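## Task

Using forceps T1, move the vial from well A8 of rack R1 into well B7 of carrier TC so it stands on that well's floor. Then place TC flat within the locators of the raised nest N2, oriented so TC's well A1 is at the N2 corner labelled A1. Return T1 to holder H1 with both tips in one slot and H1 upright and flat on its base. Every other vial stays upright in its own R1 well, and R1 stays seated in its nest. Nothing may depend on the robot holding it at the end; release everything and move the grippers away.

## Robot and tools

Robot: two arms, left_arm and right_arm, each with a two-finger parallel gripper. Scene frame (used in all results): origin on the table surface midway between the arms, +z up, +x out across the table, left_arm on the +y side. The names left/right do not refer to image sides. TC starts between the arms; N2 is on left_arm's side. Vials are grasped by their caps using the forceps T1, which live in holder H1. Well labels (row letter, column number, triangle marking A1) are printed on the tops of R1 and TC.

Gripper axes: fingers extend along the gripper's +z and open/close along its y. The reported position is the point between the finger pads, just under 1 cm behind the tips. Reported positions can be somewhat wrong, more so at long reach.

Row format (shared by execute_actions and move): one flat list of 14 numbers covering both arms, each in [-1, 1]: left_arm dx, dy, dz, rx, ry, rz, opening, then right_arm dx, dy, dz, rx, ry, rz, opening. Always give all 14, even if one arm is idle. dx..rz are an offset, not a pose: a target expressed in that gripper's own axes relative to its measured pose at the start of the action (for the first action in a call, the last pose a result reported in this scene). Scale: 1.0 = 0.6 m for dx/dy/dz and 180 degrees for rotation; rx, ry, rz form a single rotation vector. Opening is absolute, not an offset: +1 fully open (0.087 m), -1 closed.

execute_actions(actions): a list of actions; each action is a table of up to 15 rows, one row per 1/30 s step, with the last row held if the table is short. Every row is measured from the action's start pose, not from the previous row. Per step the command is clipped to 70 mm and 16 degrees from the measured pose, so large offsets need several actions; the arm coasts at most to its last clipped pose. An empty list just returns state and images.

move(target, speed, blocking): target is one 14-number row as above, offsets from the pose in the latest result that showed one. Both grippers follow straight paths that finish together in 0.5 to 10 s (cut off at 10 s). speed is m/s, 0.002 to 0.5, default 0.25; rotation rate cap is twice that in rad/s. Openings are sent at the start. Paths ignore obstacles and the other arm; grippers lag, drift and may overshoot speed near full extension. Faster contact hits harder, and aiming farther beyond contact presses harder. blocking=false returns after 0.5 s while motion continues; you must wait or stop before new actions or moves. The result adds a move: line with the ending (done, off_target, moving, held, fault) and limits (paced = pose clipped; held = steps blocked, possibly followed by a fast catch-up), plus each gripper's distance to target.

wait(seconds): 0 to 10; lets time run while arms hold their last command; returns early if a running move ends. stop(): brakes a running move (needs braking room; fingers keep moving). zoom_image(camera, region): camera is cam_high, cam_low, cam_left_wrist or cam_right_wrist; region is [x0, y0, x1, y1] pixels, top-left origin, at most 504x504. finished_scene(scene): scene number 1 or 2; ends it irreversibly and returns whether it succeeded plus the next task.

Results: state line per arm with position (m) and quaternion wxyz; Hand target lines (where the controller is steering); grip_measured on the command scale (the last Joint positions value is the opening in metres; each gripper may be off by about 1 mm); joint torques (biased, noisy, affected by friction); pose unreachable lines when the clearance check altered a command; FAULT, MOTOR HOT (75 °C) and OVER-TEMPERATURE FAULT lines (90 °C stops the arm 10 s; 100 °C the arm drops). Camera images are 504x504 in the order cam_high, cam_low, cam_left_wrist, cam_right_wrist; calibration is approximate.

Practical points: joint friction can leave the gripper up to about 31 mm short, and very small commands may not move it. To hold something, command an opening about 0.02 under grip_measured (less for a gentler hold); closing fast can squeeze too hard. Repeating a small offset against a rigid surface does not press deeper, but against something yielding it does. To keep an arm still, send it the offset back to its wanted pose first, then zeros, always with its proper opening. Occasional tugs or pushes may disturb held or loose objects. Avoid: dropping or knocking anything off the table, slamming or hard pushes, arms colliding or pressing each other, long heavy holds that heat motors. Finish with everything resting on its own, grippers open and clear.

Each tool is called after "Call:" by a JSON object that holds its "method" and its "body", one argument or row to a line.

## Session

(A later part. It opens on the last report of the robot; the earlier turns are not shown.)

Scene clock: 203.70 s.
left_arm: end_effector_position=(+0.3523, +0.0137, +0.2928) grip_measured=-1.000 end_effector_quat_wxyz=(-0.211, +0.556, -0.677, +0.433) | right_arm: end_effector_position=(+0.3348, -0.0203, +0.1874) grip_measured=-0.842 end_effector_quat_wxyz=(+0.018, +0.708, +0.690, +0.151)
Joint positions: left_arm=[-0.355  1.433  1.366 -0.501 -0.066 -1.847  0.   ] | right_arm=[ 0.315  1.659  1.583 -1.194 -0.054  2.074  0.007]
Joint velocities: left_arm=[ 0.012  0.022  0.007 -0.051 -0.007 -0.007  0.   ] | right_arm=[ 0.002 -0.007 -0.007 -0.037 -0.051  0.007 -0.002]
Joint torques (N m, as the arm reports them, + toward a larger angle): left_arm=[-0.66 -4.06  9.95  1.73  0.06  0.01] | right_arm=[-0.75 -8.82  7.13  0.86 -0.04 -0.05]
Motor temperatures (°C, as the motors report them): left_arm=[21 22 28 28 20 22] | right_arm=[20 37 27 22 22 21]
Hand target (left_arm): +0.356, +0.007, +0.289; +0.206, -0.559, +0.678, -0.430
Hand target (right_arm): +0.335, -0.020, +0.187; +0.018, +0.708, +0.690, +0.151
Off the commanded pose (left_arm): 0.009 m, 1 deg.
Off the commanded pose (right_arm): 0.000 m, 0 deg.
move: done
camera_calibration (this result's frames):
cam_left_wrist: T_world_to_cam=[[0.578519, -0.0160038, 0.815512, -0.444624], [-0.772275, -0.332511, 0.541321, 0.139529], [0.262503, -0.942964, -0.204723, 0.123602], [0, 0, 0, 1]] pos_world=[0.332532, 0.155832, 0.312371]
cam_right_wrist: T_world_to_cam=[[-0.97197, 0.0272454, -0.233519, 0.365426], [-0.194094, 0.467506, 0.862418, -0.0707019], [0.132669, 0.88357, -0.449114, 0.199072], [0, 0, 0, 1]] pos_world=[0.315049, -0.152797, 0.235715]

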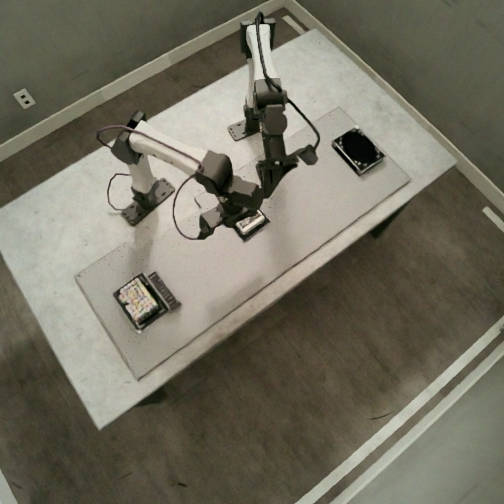

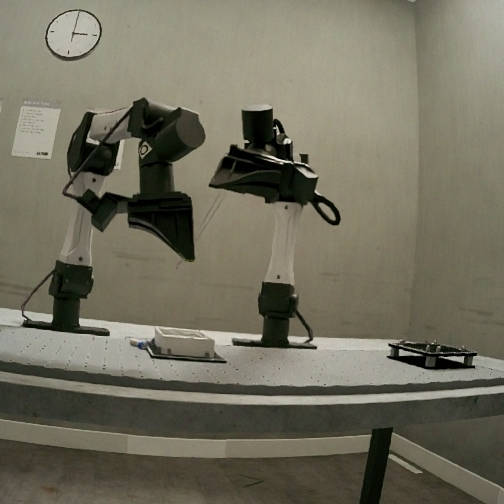

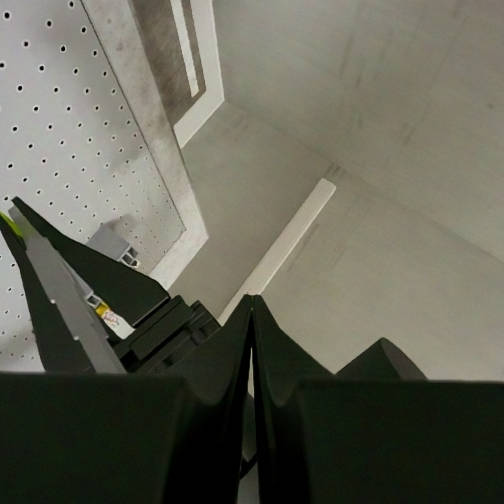

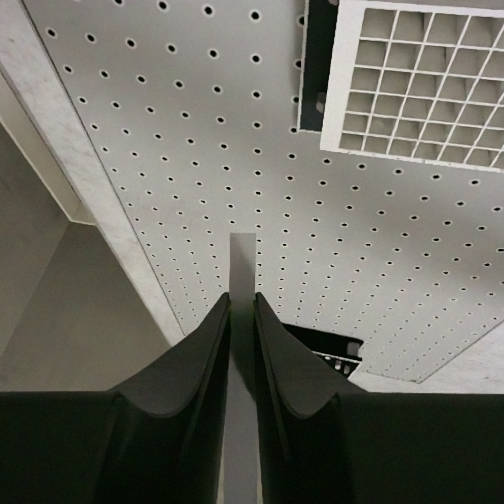

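Call:
{"method": "move", "body": {
  "target": [-0.053,0.109,0.061,0,0,0,-1, 0,0,0,0,0,0,-0.86],
  "speed": 0.03
}}

Scene clock: 206.93 s.
left_arm: end_effector_position=(+0.3650, +0.0287, +0.2376) grip_measured=-1.000 end_effector_quat_wxyz=(-0.225, +0.555, -0.656, +0.459) | right_arm: end_effector_position=(+0.3314, -0.0282, +0.1834) grip_measured=-0.855 end_effector_quat_wxyz=(+0.030, +0.709, +0.692, +0.132)
Joint positions: left_arm=[-0.301  1.406  1.063 -0.155 -0.036 -1.837  0.   ] | right_arm=[ 0.315  1.659  1.583 -1.224 -0.022  2.069  0.006]
Joint velocities: left_arm=[ 0.017  0.002  0.002  0.007 -0.022 -0.007  0.   ] | right_arm=[ 0.012 -0.007 -0.002 -0.022 -0.007 -0.066 -0.   ]
Joint torques (N m, as the arm reports them, + toward a larger angle): left_arm=[ 0.18 -6.24  5.52  1.47  0.29  0.32] | right_arm=[-0.49 -8.56  7.23  1.04 -0.34 -0.01]
Motor temperatures (°C, as the motors report them): left_arm=[21 23 29 29 20 22] | right_arm=[20 36 27 22 22 21]
Hand target (left_arm): +0.354, +0.031, +0.214; +0.210, -0.556, +0.677, -0.433
Hand target (right_arm): +0.335, -0.020, +0.188; +0.019, +0.707, +0.690, +0.150
Off the commanded pose (left_arm): 0.028 m, 4 deg.
Off the commanded pose (right_arm): 0.010 m, 3 deg.
move: off_target (left_arm, right_arm)
camera_calibration (this result's frames):
cam_left_wrist: T_world_to_cam=[[0.530471, 0.02846, 0.847225, -0.398014], [-0.794712, -0.331124, 0.508714, 0.200125], [0.295015, -0.943158, -0.153034, 0.0989577], [0, 0, 0, 1]] pos_world=[0.340983, 0.170926, 0.250545]
cam_right_wrist: T_world_to_cam=[[-0.974444, 0.0218636, -0.223566, 0.360267], [-0.18233, 0.504345, 0.844033, -0.0636812], [0.131208, 0.863225, -0.487469, 0.211673], [0, 0, 0, 1]] pos_world=[0.311676, -0.158481, 0.237477]

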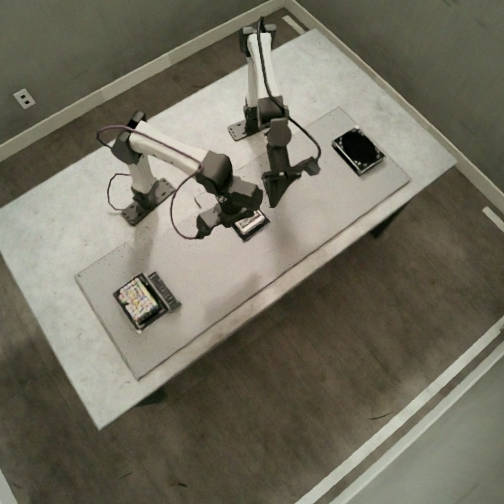

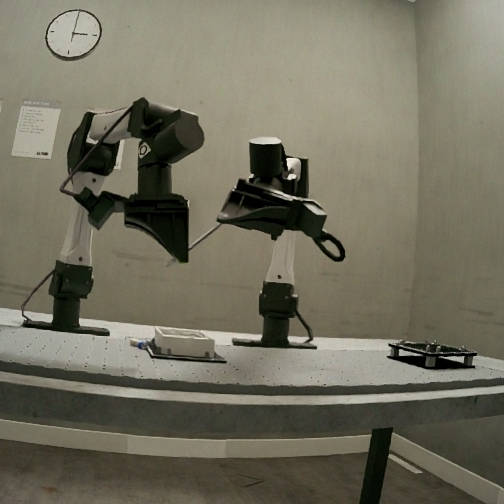

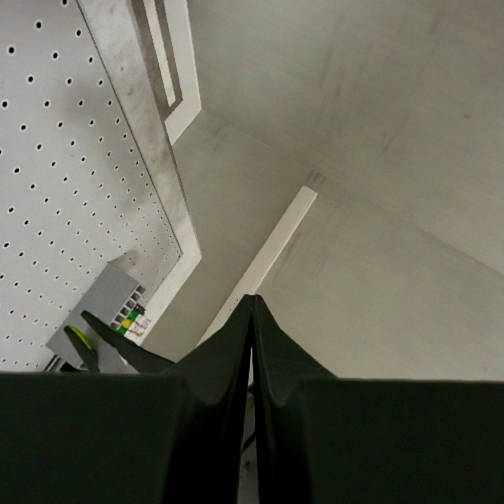

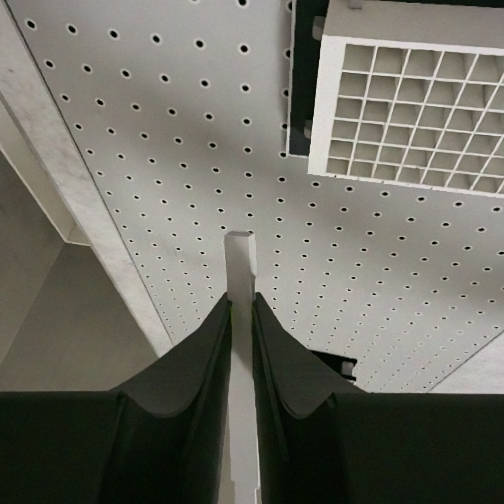

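Call:
{"method": "move", "body": {
  "target": [-0.071,0.118,0.039,0,0,0,-1, 0,0,0,0,0,0,-0.875],
  "speed": 0.03
}}

Scene clock: 210.47 s.
left_arm: end_effector_position=(+0.3648, +0.0537, +0.1837) grip_measured=-1.000 end_effector_quat_wxyz=(-0.235, +0.548, -0.640, +0.485) | right_arm: end_effector_position=(+0.3298, -0.0310, +0.1820) grip_measured=-0.874 end_effector_quat_wxyz=(+0.034, +0.708, +0.694, +0.125)
Joint positions: left_arm=[-0.222  1.406  0.779  0.194  0.032 -1.812  0.   ] | right_arm=[ 0.315  1.659  1.583 -1.235 -0.011  2.062  0.006]
Joint velocities: left_arm=[ 0.007 -0.012  0.012  0.022  0.007  0.007  0.   ] | right_arm=[ 0.002 -0.002  0.002 -0.066  0.022 -0.051  0.001]
Joint torques (N m, as the arm reports them, + toward a larger angle): left_arm=[ 0.54 -4.05  5.74  1.66  0.25  0.25] | right_arm=[-0.63 -8.61  6.91  0.9  -0.12 -0.01]
Motor temperatures (°C, as the motors report them): left_arm=[21 23 29 29 20 22] | right_arm=[20 36 27 22 22 21]
Hand target (left_arm): +0.359, +0.058, +0.158; +0.224, -0.556, +0.656, -0.459
Hand target (right_arm): +0.331, -0.028, +0.183; +0.030, +0.709, +0.692, +0.132
Off the commanded pose (left_arm): 0.028 m, 4 deg.
Off the commanded pose (right_arm): 0.004 m, 1 deg.
move: off_target (left_arm)
camera_calibration (this result's frames):
cam_left_wrist: T_world_to_cam=[[0.4814, 0.0608013, 0.87439, -0.341706], [-0.820536, -0.319493, 0.473967, 0.250866], [0.308179, -0.945636, -0.103914, 0.1007], [0, 0, 0, 1]] pos_world=[0.339309, 0.196152, 0.190346]
cam_right_wrist: T_world_to_cam=[[-0.975456, 0.0142656, -0.219731, 0.357789], [-0.180918, 0.516897, 0.836711, -0.0601376], [0.125514, 0.855929, -0.501629, 0.217834], [0, 0, 0, 1]] pos_world=[0.310787, -0.16047, 0.238207]

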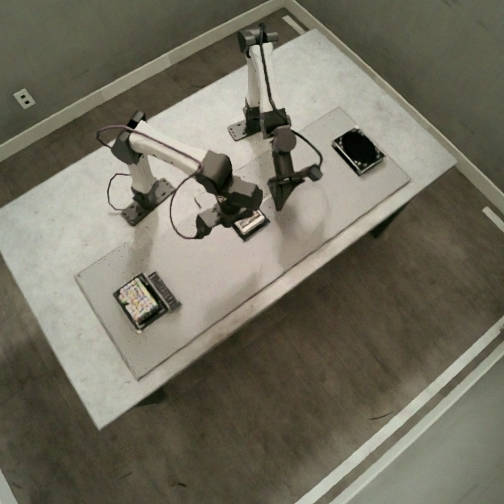

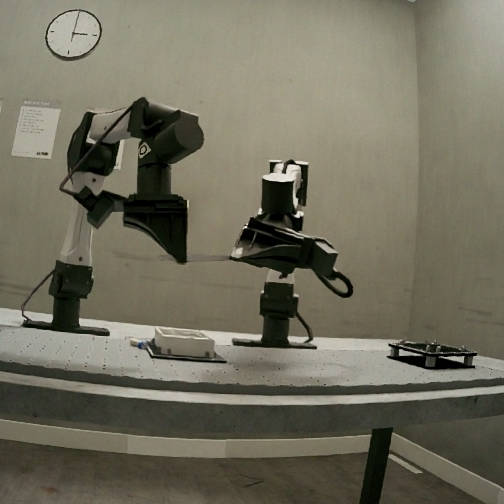

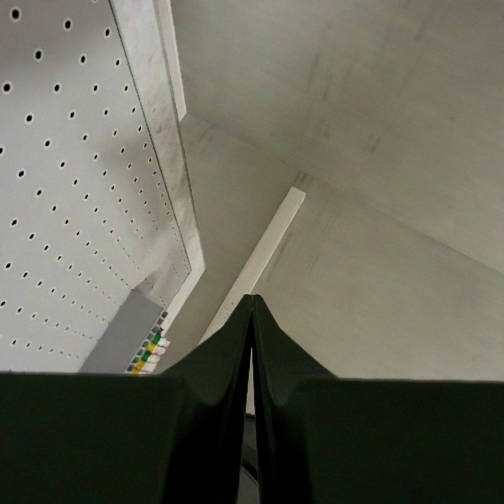

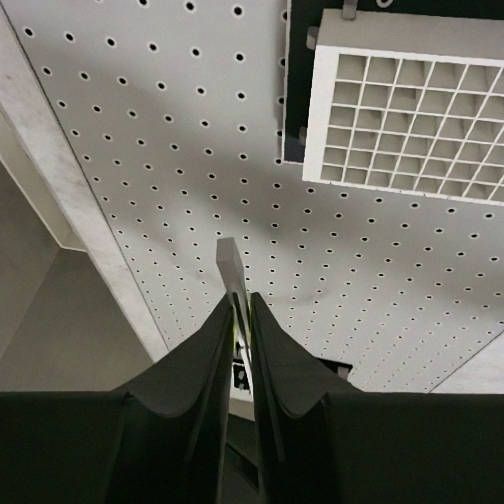

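Call:
{"method": "move", "body": {
  "target": [0.0,0.11,0.08,0,0,0,-1, 0,0,0,0,0,0,-0.9],
  "speed": 0.03
}}

Scene clock: 214.30 s.
left_arm: end_effector_position=(+0.3820, +0.0346, +0.1283) grip_measured=-1.000 end_effector_quat_wxyz=(-0.248, +0.538, -0.631, +0.501) | right_arm: end_effector_position=(+0.3289, -0.0333, +0.1809) grip_measured=-0.899 end_effector_quat_wxyz=(+0.037, +0.707, +0.696, +0.120)
Joint positions: left_arm=[-0.263  1.639  0.688  0.567 -0.011 -1.822  0.   ] | right_arm=[ 0.315  1.659  1.583 -1.242 -0.001  2.058  0.004]
Joint velocities: left_arm=[ 0.002  0.007  0.002  0.007 -0.081 -0.022  0.   ] | right_arm=[-0.002 -0.007 -0.007  0.007 -0.066 -0.037  0.   ]
Joint torques (N m, as the arm reports them, + toward a larger angle): left_arm=[-0.89 -4.8   5.18  1.86  0.1  -0.01] | right_arm=[-0.63 -8.68  7.12  0.85 -0.12 -0.05]
Motor temperatures (°C, as the motors report them): left_arm=[21 23 29 29 20 22] | right_arm=[20 36 27 22 22 21]
Hand target (left_arm): +0.375, +0.033, +0.107; +0.235, -0.548, +0.640, -0.484
Hand target (right_arm): +0.330, -0.031, +0.182; +0.034, +0.708, +0.694, +0.125
Off the commanded pose (left_arm): 0.025 m, 3 deg.
Off the commanded pose (right_arm): 0.003 m, 1 deg.
move: off_target (left_arm)
camera_calibration (this result's frames):
cam_left_wrist: T_world_to_cam=[[0.438335, 0.0721366, 0.895912, -0.287187], [-0.841766, -0.316503, 0.437328, 0.297884], [0.315106, -0.945845, -0.0780124, 0.0656369], [0, 0, 0, 1]] pos_world=[0.35595, 0.17708, 0.132141]
cam_right_wrist: T_world_to_cam=[[-0.975908, 0.0103015, -0.21794, 0.356422], [-0.179869, 0.527405, 0.830356, -0.0570881], [0.123497, 0.849552, -0.512846, 0.221897], [0, 0, 0, 1]] pos_world=[0.310164, -0.162076, 0.238881]

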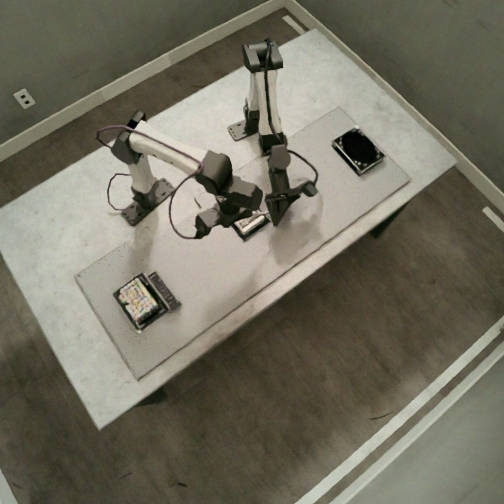

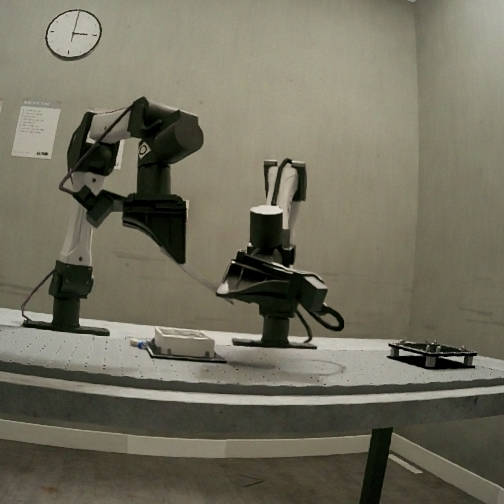

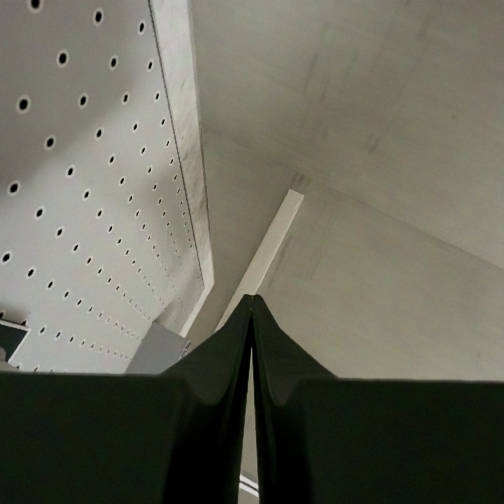

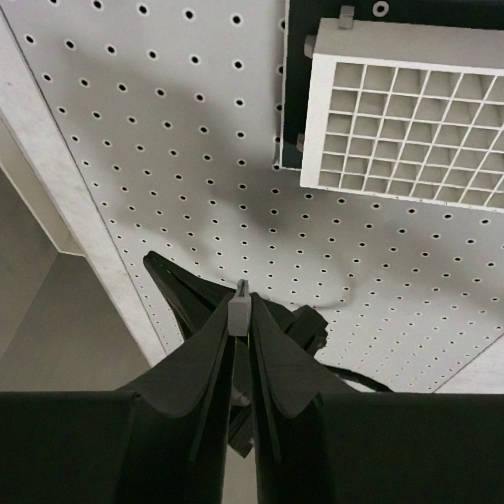

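Call:
{"method": "move", "body": {
  "target": [-0.1,-0.2,-0.3,0,0,0,1, 0,0,0,0,0,0,-0.9],
  "speed": 0.2
}}

Call:
{"method": "move", "body": {
  "target": [0,0,0,0,0,0,1, 0,0,0,0,0,-0.5,-0.9]
}}

Call:
{"method": "move", "body": {
  "target": [0,0,0,0,0,0,1, 0,0,0,0,-0.2,0,-0.9]
}}

Scene clock: 216.67 s.
left_arm: end_effector_position=(+0.2957, +0.1591, +0.2843) grip_measured=+0.998 end_effector_quat_wxyz=(-0.244, +0.539, -0.629, +0.505) | right_arm: end_effector_position=(+0.3289, -0.0333, +0.1809) grip_measured=-0.899 end_effector_quat_wxyz=(+0.037, +0.707, +0.696, +0.120)
Joint positions: left_arm=[ 0.18   0.963  0.879 -0.332  0.404 -1.657  0.087] | right_arm=[ 0.315  1.659  1.583 -1.242 -0.001  2.058  0.004]
Joint velocities: left_arm=[-0.007 -0.017 -0.022  0.022 -0.007  0.051 -0.001] | right_arm=[ 0.017 -0.012 -0.002 -0.007 -0.022  0.007 -0.001]
Joint torques (N m, as the arm reports them, + toward a larger angle): left_arm=[ 0.9  -2.39 10.11  1.63  0.29  0.23] | right_arm=[-0.6  -8.65  6.88  0.81  0.02 -0.08]
Motor temperatures (°C, as the motors report them): left_arm=[21 24 29 29 20 22] | right_arm=[20 36 27 22 22 21]
Hand target (left_arm): +0.294, +0.162, +0.289; +0.247, -0.538, +0.629, -0.504
Hand target (right_arm): +0.329, -0.033, +0.181; +0.037, +0.707, +0.696, +0.120
Off the commanded pose (left_arm): 0.009 m, 1 deg.
Off the commanded pose (right_arm): 0.000 m, 0 deg.
move: done
camera_calibration (this result's frames):
cam_left_wrist: T_world_to_cam=[[0.440047, 0.0813754, 0.89428, -0.399529], [-0.841703, -0.309619, 0.44235, 0.193844], [0.312882, -0.947372, -0.0677529, 0.220762], [0, 0, 0, 1]] pos_world=[0.269898, 0.301673, 0.286502]
cam_right_wrist: T_world_to_cam=[[-0.975908, 0.0103015, -0.21794, 0.356422], [-0.179869, 0.527405, 0.830356, -0.0570881], [0.123497, 0.849552, -0.512846, 0.221897], [0, 0, 0, 1]] pos_world=[0.310164, -0.162076, 0.238881]

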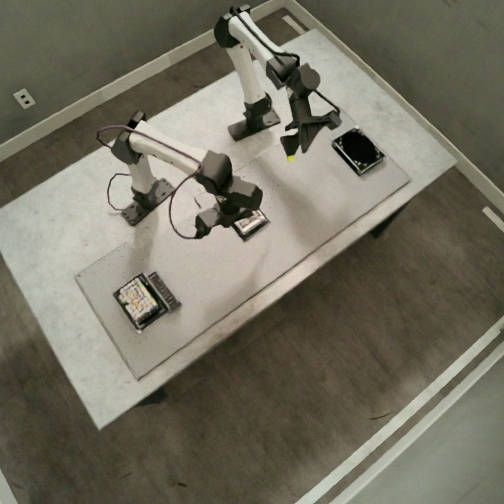

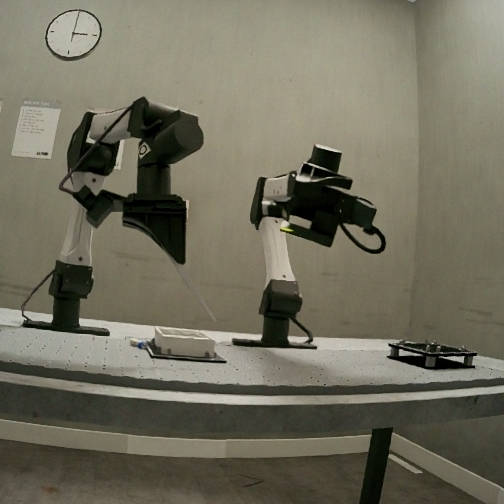

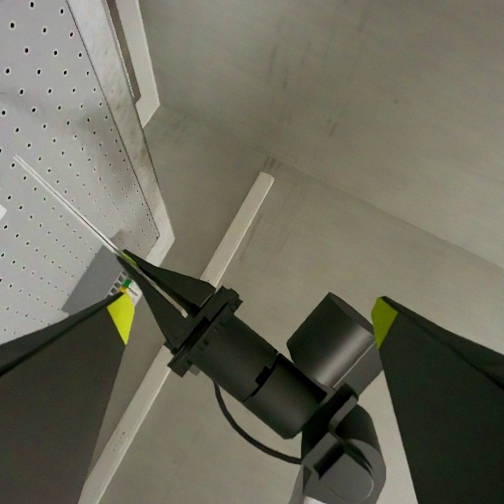

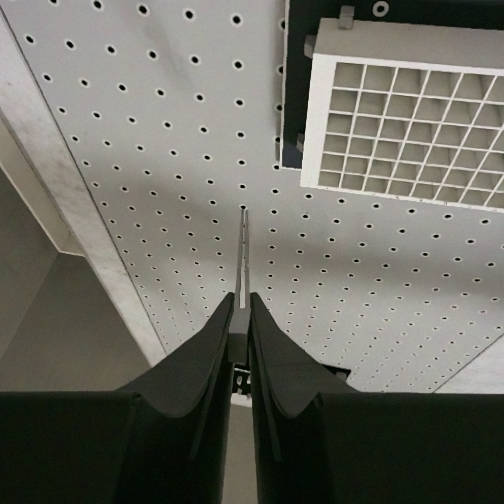

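Scene clock: 220.37 s.
left_arm: end_effector_position=(+0.2957, +0.1591, +0.2843) grip_measured=+0.998 end_effector_quat_wxyz=(-0.244, +0.539, -0.629, +0.505) | right_arm: end_effector_position=(+0.3296, -0.0345, +0.1846) grip_measured=-0.899 end_effector_quat_wxyz=(+0.120, +0.018, +0.990, +0.069)
Joint positions: left_arm=[ 0.18   0.963  0.879 -0.332  0.404 -1.657  0.087] | right_arm=[ 0.353  1.869  1.904 -1.328  0.     0.544  0.004]
Joint velocities: left_arm=[-0.017 -0.012 -0.007  0.037  0.022 -0.037 -0.001] | right_arm=[ 0.002 -0.017 -0.012  0.037  0.007 -0.007 -0.   ]
Joint torques (N m, as the arm reports them, + toward a larger angle): left_arm=[ 0.14 -1.92  8.65  1.86  0.22  0.14] | right_arm=[ 0.05 -8.79  8.84  0.72  0.06 -0.13]
Motor temperatures (°C, as the motors report them): left_arm=[21 24 29 30 20 22] | right_arm=[20 36 28 22 22 21]
Hand target (left_arm): +0.296, +0.159, +0.284; +0.244, -0.539, +0.629, -0.505
Hand target (right_arm): +0.329, -0.034, +0.181; +0.111, +0.009, +0.992, +0.059
Off the commanded pose (left_arm): 0.000 m, 0 deg.
Off the commanded pose (right_arm): 0.004 m, 2 deg.
move: done
camera_calibration (this result's frames):
cam_left_wrist: T_world_to_cam=[[0.440047, 0.0813754, 0.89428, -0.399529], [-0.841703, -0.309619, 0.44235, 0.193844], [0.312882, -0.947372, -0.0677529, 0.220762], [0, 0, 0, 1]] pos_world=[0.269898, 0.301673, 0.286502]
cam_right_wrist: T_world_to_cam=[[-0.00132383, -0.991106, -0.133068, -0.0134858], [-0.790674, -0.0804317, 0.606931, 0.162164], [-0.612235, 0.106017, -0.783536, 0.491484], [0, 0, 0, 1]] pos_world=[0.429105, -0.0524283, 0.284878]

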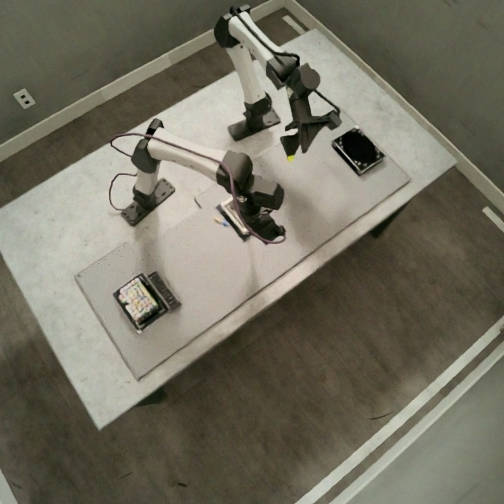

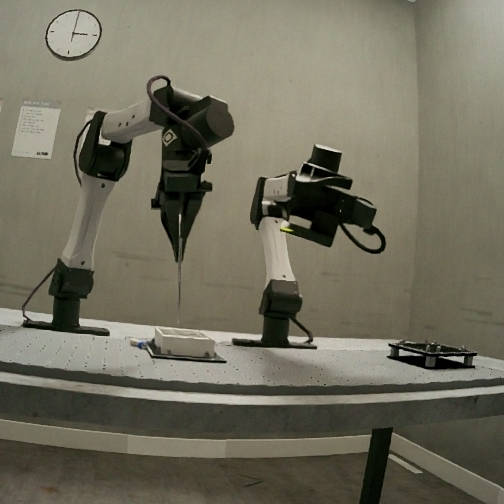

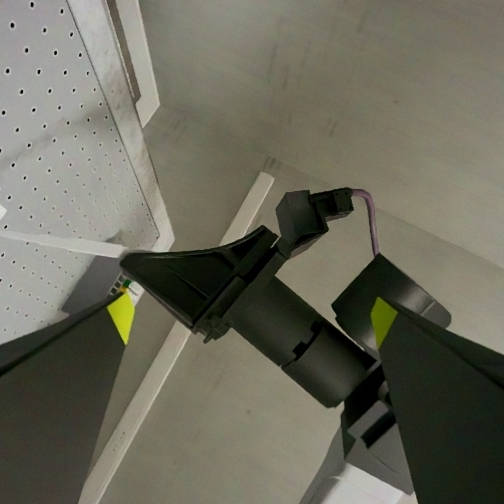

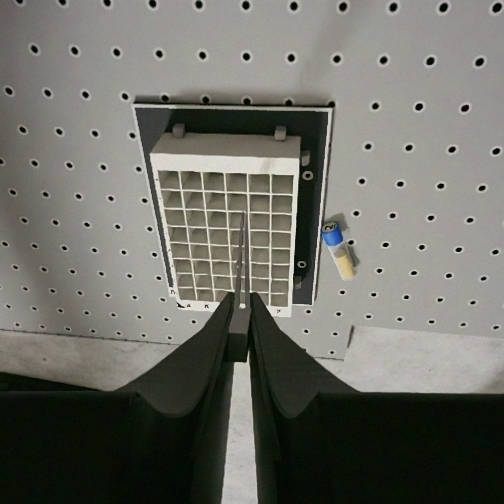

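Scene clock: 222.30 s.
left_arm: end_effector_position=(+0.2957, +0.1591, +0.2843) grip_measured=+0.998 end_effector_quat_wxyz=(-0.244, +0.539, -0.629, +0.505) | right_arm: end_effector_position=(+0.3333, -0.0331, +0.1869) grip_measured=-0.899 end_effector_quat_wxyz=(+0.415, +0.037, +0.907, +0.060)
Joint positions: left_arm=[ 0.18   0.963  0.879 -0.332  0.404 -1.657  0.087] | right_arm=[ 0.553  1.416  1.219 -0.606  0.448  0.607  0.004]
Joint velocities: left_arm=[-0.012 -0.017 -0.002  0.022  0.037 -0.037 -0.   ] | right_arm=[-0.007 -0.002  0.007  0.066  0.007 -0.051 -0.   ]
Joint torques (N m, as the arm reports them, + toward a larger angle): left_arm=[ 0.04 -1.91  8.69  1.82  0.23  0.15] | right_arm=[ 0.15 -8.6   5.78  1.66  0.21 -0.01]
Motor temperatures (°C, as the motors report them): left_arm=[21 24 30 30 20 22] | right_arm=[20 36 28 22 22 21]
Hand target (left_arm): +0.296, +0.159, +0.284; +0.244, -0.539, +0.629, -0.505
Hand target (right_arm): +0.330, -0.035, +0.185; +0.418, +0.037, +0.906, +0.059
Off the commanded pose (left_arm): 0.000 m, 0 deg.
Off the commanded pose (right_arm): 0.005 m, 1 deg.
move: done
camera_calibration (this result's frames):
cam_left_wrist: T_world_to_cam=[[0.440047, 0.0813754, 0.89428, -0.399529], [-0.841703, -0.309619, 0.44235, 0.193844], [0.312882, -0.947372, -0.0677529, 0.220762], [0, 0, 0, 1]] pos_world=[0.269898, 0.301673, 0.286502]
cam_right_wrist: T_world_to_cam=[[-0.00911, -0.992378, -0.12289, -0.0111541], [-0.999078, 0.00387789, 0.0427477, 0.34152], [-0.0419453, 0.123166, -0.991499, 0.344805], [0, 0, 0, 1]] pos_world=[0.355566, -0.0548618, 0.325904]

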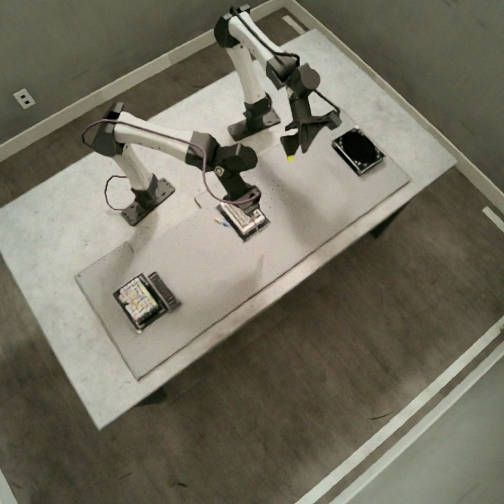

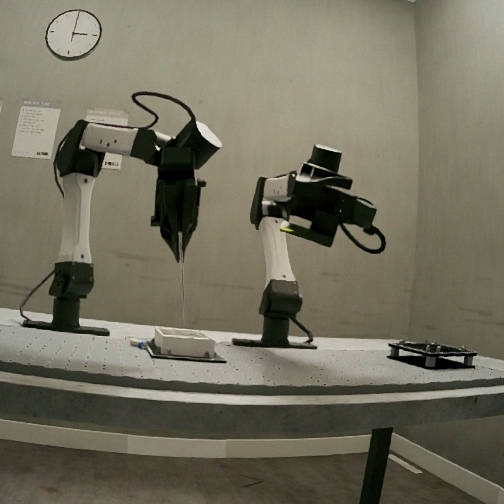

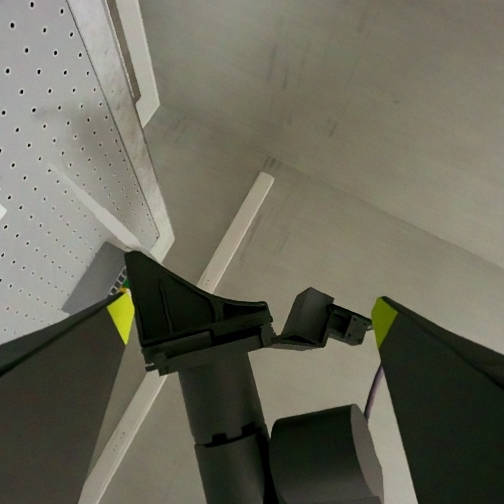

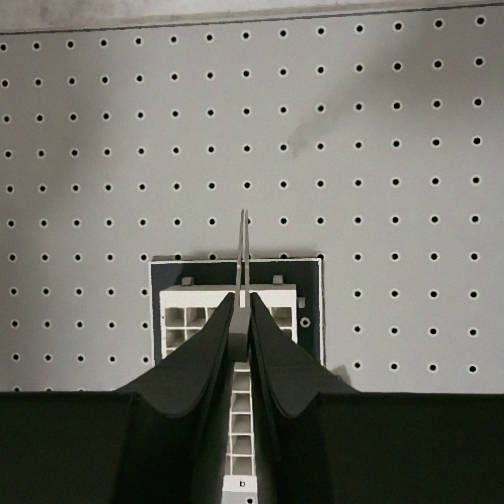

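Call:
{"method": "move", "body": {
  "target": [0,0,0,0,0,0,1, 0,0,0,0,0.1,0,-0.9]
}}

Call:
{"method": "move", "body": {
  "target": [0,0,0,0,0,0,1, -0.07,-0.52,0.04,0,0,0,-0.9],
  "speed": 0.15
}}

Scene clock: 224.23 s.
left_arm: end_effector_position=(+0.2957, +0.1591, +0.2843) grip_measured=+0.998 end_effector_quat_wxyz=(-0.244, +0.539, -0.629, +0.505) | right_arm: end_effector_position=(+0.3324, -0.0324, +0.1908) grip_measured=-0.899 end_effector_quat_wxyz=(+0.281, +0.031, +0.956, +0.071)
Joint positions: left_arm=[ 0.18   0.963  0.879 -0.332  0.404 -1.657  0.087] | right_arm=[ 0.447  1.599  1.536 -0.954  0.212  0.607  0.004]
Joint velocities: left_arm=[-0.012 -0.012 -0.032  0.037 -0.037  0.007  0.001] | right_arm=[ 0.002 -0.007 -0.002 -0.081 -0.022 -0.066  0.   ]
Joint torques (N m, as the arm reports them, + toward a larger angle): left_arm=[ 0.14 -1.86  8.81  1.82  0.23  0.14] | right_arm=[-1.02 -6.59  9.31  1.13 -0.07 -0.15]
Motor temperatures (°C, as the motors report them): left_arm=[21 24 30 30 20 22] | right_arm=[20 36 28 22 22 21]
Hand target (left_arm): +0.296, +0.159, +0.284; +0.244, -0.539, +0.629, -0.505
Hand target (right_arm): +0.333, -0.033, +0.187; +0.269, +0.028, +0.960, +0.066
Off the commanded pose (left_arm): 0.000 m, 0 deg.
Off the commanded pose (right_arm): 0.004 m, 2 deg.
move: done
camera_calibration (this result's frames):
cam_left_wrist: T_world_to_cam=[[0.440047, 0.0813754, 0.89428, -0.399529], [-0.841703, -0.309619, 0.44235, 0.193844], [0.312882, -0.947372, -0.0677529, 0.220762], [0, 0, 0, 1]] pos_world=[0.269898, 0.301673, 0.286502]
cam_right_wrist: T_world_to_cam=[[-0.00623104, -0.990264, -0.139062, -0.00780785], [-0.946899, -0.038863, 0.319173, 0.269011], [-0.32147, 0.133666, -0.937438, 0.431394], [0, 0, 0, 1]] pos_world=[0.393358, -0.0549401, 0.317458]

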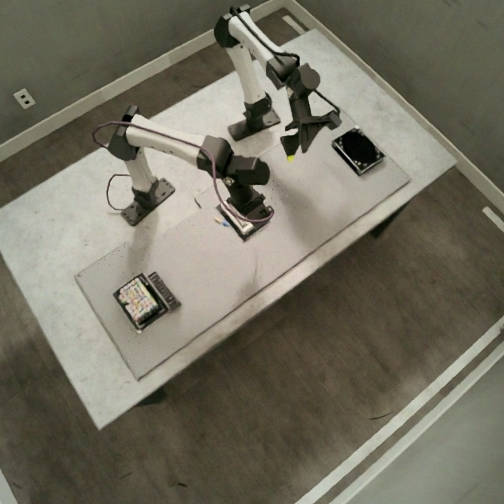

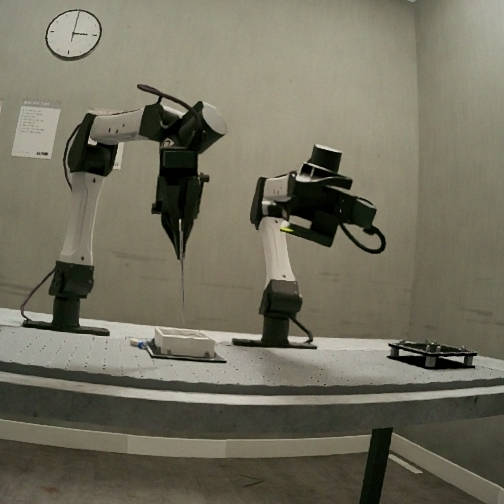

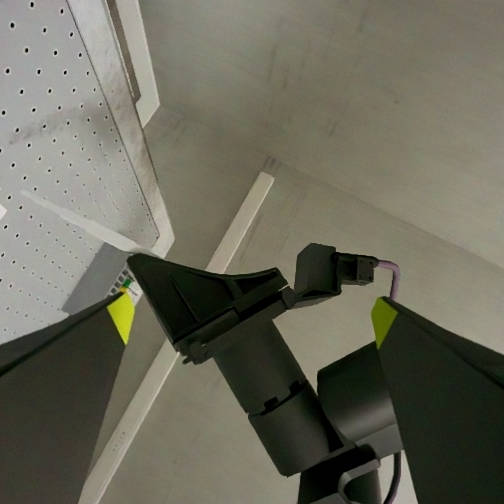

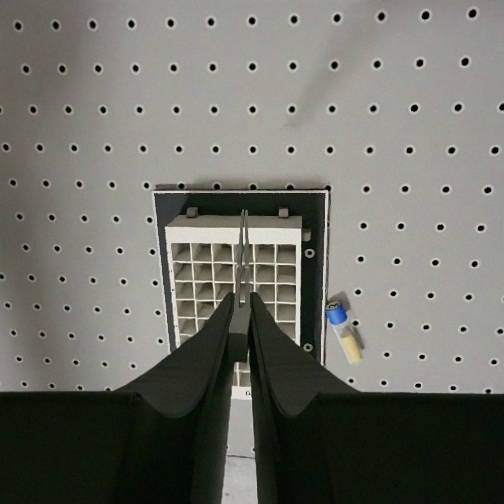

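Scene clock: 226.87 s.
left_arm: end_effector_position=(+0.2957, +0.1591, +0.2843) grip_measured=+0.998 end_effector_quat_wxyz=(-0.244, +0.539, -0.629, +0.505) | right_arm: end_effector_position=(+0.3697, -0.3425, +0.1518) grip_measured=-0.899 end_effector_quat_wxyz=(+0.291, +0.033, +0.954, +0.055)
Joint positions: left_arm=[ 0.18   0.963  0.879 -0.332  0.404 -1.657  0.087] | right_arm=[-0.561  1.608  1.391 -0.827 -0.305 -0.255  0.004]
Joint velocities: left_arm=[-0.012 -0.002 -0.002 -0.007 -0.051  0.022 -0.001] | right_arm=[ 0.002 -0.012  0.012  0.007 -0.007  0.037 -0.001]
Joint torques (N m, as the arm reports them, + toward a larger angle): left_arm=[-0.01 -2.01  8.73  1.83  0.22  0.1 ] | right_arm=[-0.75 -6.9   9.52  1.22 -0.25 -0.17]
Motor temperatures (°C, as the motors report them): left_arm=[21 24 30 30 20 22] | right_arm=[20 35 28 22 22 21]
Hand target (left_arm): +0.296, +0.159, +0.284; +0.244, -0.539, +0.629, -0.505
Hand target (right_arm): +0.372, -0.343, +0.150; +0.287, +0.028, +0.956, +0.061
Off the commanded pose (left_arm): 0.000 m, 0 deg.
Off the commanded pose (right_arm): 0.008 m, 2 deg.
move: done
camera_calibration (this result's frames):
cam_left_wrist: T_world_to_cam=[[0.440047, 0.0813754, 0.89428, -0.399529], [-0.841703, -0.309619, 0.44235, 0.193844], [0.312882, -0.947372, -0.0677529, 0.220762], [0, 0, 0, 1]] pos_world=[0.269898, 0.301673, 0.286502]
cam_right_wrist: T_world_to_cam=[[-0.0167096, -0.993768, -0.110208, -0.32176], [-0.95315, -0.0174639, 0.301992, 0.316988], [-0.302035, 0.110091, -0.946919, 0.434461], [0, 0, 0, 1]] pos_world=[0.427983, -0.362049, 0.280211]

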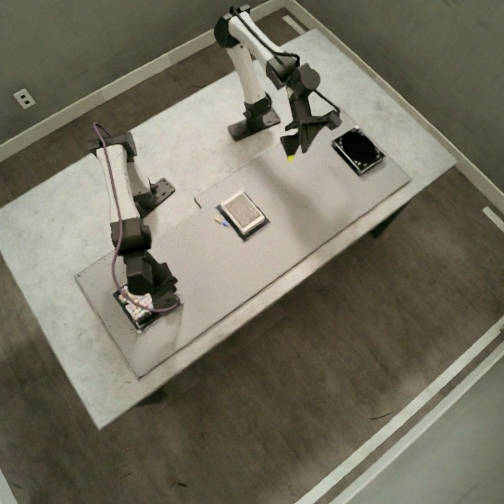

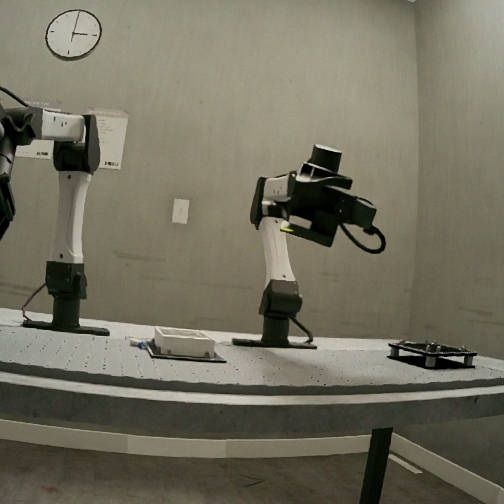

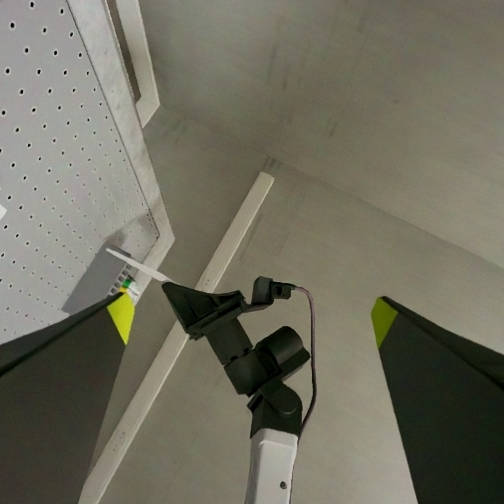

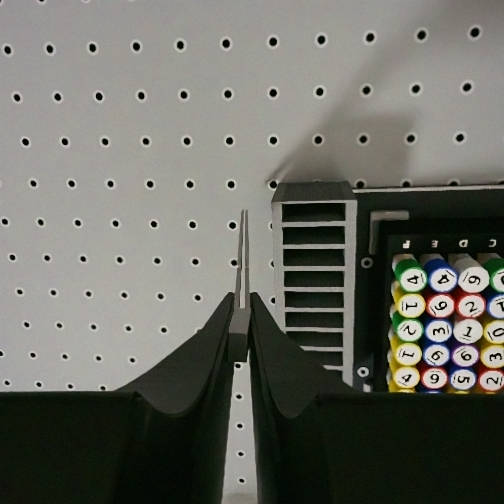

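Call:
{"method": "move", "body": {
  "target": [0,0,0,0,0,0,1, -0.043,0.01,-0.075,0,0,0,-0.9],
  "speed": 0.05
}}

Call:
{"method": "move", "body": {
  "target": [0,0,0,0,0,0,1, 0.01,-0.064,-0.008,0,0,0,-0.9],
  "speed": 0.05
}}

Scene clock: 229.00 s.
left_arm: end_effector_position=(+0.2957, +0.1591, +0.2843) grip_measured=+0.998 end_effector_quat_wxyz=(-0.244, +0.539, -0.629, +0.505) | right_arm: end_effector_position=(+0.3673, -0.3413, +0.2043) grip_measured=-0.899 end_effector_quat_wxyz=(+0.299, +0.030, +0.952, +0.053)
Joint positions: left_arm=[ 0.18   0.963  0.879 -0.332  0.404 -1.657  0.087] | right_arm=[-0.561  1.608  1.595 -1.015 -0.307 -0.258  0.004]
Joint velocities: left_arm=[-0.007 -0.012  0.007  0.007 -0.022  0.051 -0.001] | right_arm=[ 0.007 -0.007 -0.007 -0.066 -0.051 -0.007 -0.002]
Joint torques (N m, as the arm reports them, + toward a larger angle): left_arm=[ 0.08 -1.93  8.67  1.83  0.2   0.12] | right_arm=[-1.06 -7.54  9.23  1.14 -0.22 -0.08]
Motor temperatures (°C, as the motors report them): left_arm=[21 23 30 31 20 22] | right_arm=[20 35 28 22 22 21]
Hand target (left_arm): +0.296, +0.159, +0.284; +0.244, -0.539, +0.629, -0.505
Hand target (right_arm): +0.366, -0.343, +0.204; +0.292, +0.033, +0.954, +0.055
Off the commanded pose (left_arm): 0.000 m, 0 deg.
Off the commanded pose (right_arm): 0.002 m, 1 deg.
move: done
camera_calibration (this result's frames):
cam_left_wrist: T_world_to_cam=[[0.440047, 0.0813754, 0.89428, -0.399529], [-0.841703, -0.309619, 0.44235, 0.193844], [0.312882, -0.947372, -0.0677529, 0.220762], [0, 0, 0, 1]] pos_world=[0.269898, 0.301673, 0.286502]
cam_right_wrist: T_world_to_cam=[[-0.0123803, -0.994511, -0.103899, -0.317939], [-0.957751, -0.0180643, 0.287032, 0.30342], [-0.287334, 0.103063, -0.95227, 0.476621], [0, 0, 0, 1]] pos_world=[0.423614, -0.359835, 0.333746]

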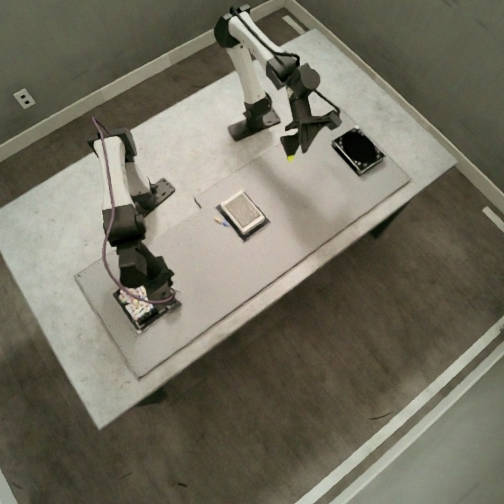

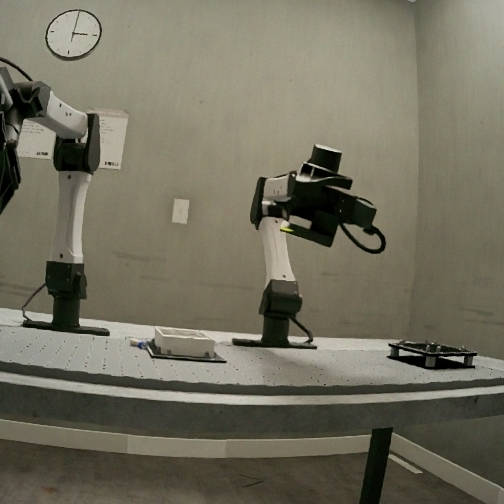

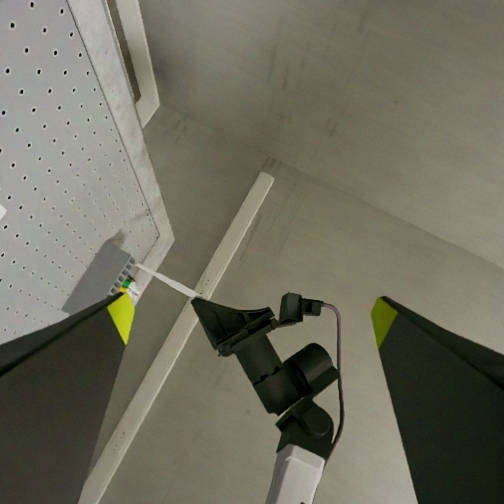

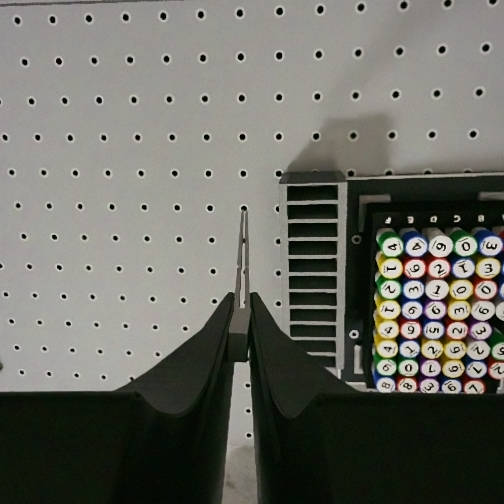

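Scene clock: 230.13 s.
left_arm: end_effector_position=(+0.2957, +0.1591, +0.2843) grip_measured=+0.998 end_effector_quat_wxyz=(-0.244, +0.539, -0.629, +0.505) | right_arm: end_effector_position=(+0.3565, -0.3772, +0.1990) grip_measured=-0.899 end_effector_quat_wxyz=(+0.302, +0.033, +0.952, +0.046)
Joint positions: left_arm=[ 0.18   0.963  0.879 -0.332  0.404 -1.657  0.087] | right_arm=[-0.673  1.626  1.595 -1.019 -0.353 -0.354  0.004]
Joint velocities: left_arm=[ 0.007 -0.007 -0.022 -0.007  0.037  0.007  0.   ] | right_arm=[-0.012 -0.012  0.002 -0.051  0.007 -0.037  0.   ]
Joint torques (N m, as the arm reports them, + toward a larger angle): left_arm=[ 0.07 -1.93  8.73  1.84  0.23  0.09] | right_arm=[-1.23 -7.13 10.02  1.11 -0.32 -0.13]
Motor temperatures (°C, as the motors report them): left_arm=[21 23 30 31 20 22] | right_arm=[20 35 28 23 22 21]
Hand target (left_arm): +0.296, +0.159, +0.284; +0.244, -0.539, +0.629, -0.505
Hand target (right_arm): +0.358, -0.379, +0.200; +0.299, +0.030, +0.952, +0.051
Off the commanded pose (left_arm): 0.000 m, 0 deg.
Off the commanded pose (right_arm): 0.003 m, 1 deg.
move: done
camera_calibration (this result's frames):
cam_left_wrist: T_world_to_cam=[[0.440047, 0.0813754, 0.89428, -0.399529], [-0.841703, -0.309619, 0.44235, 0.193844], [0.312882, -0.947372, -0.0677529, 0.220762], [0, 0, 0, 1]] pos_world=[0.269898, 0.301673, 0.286502]
cam_right_wrist: T_world_to_cam=[[-0.0219879, -0.995352, -0.0937592, -0.353235], [-0.959404, -0.00536831, 0.281984, 0.300317], [-0.281177, 0.0961532, -0.954827, 0.467913], [0, 0, 0, 1]] pos_world=[0.411925, -0.394973, 0.328972]

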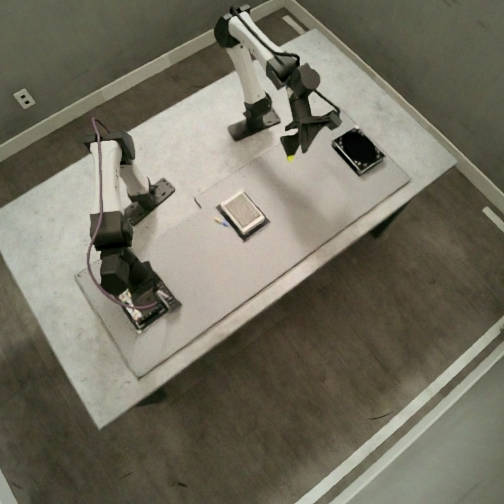

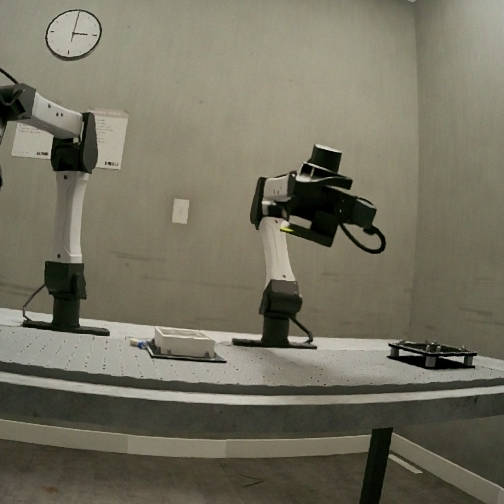

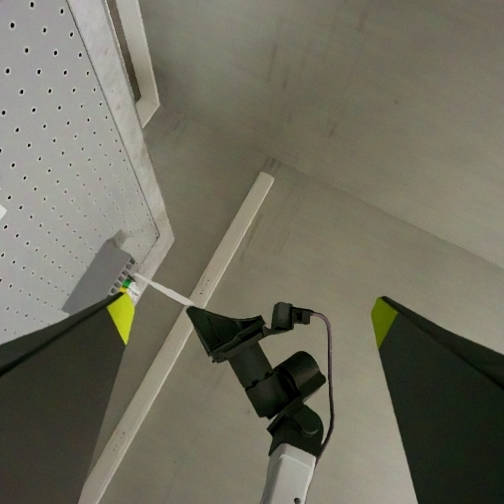

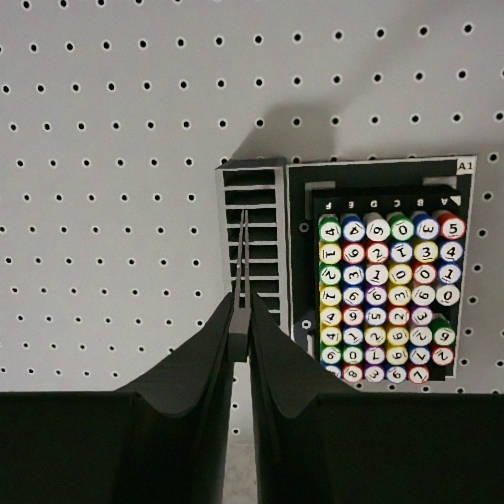

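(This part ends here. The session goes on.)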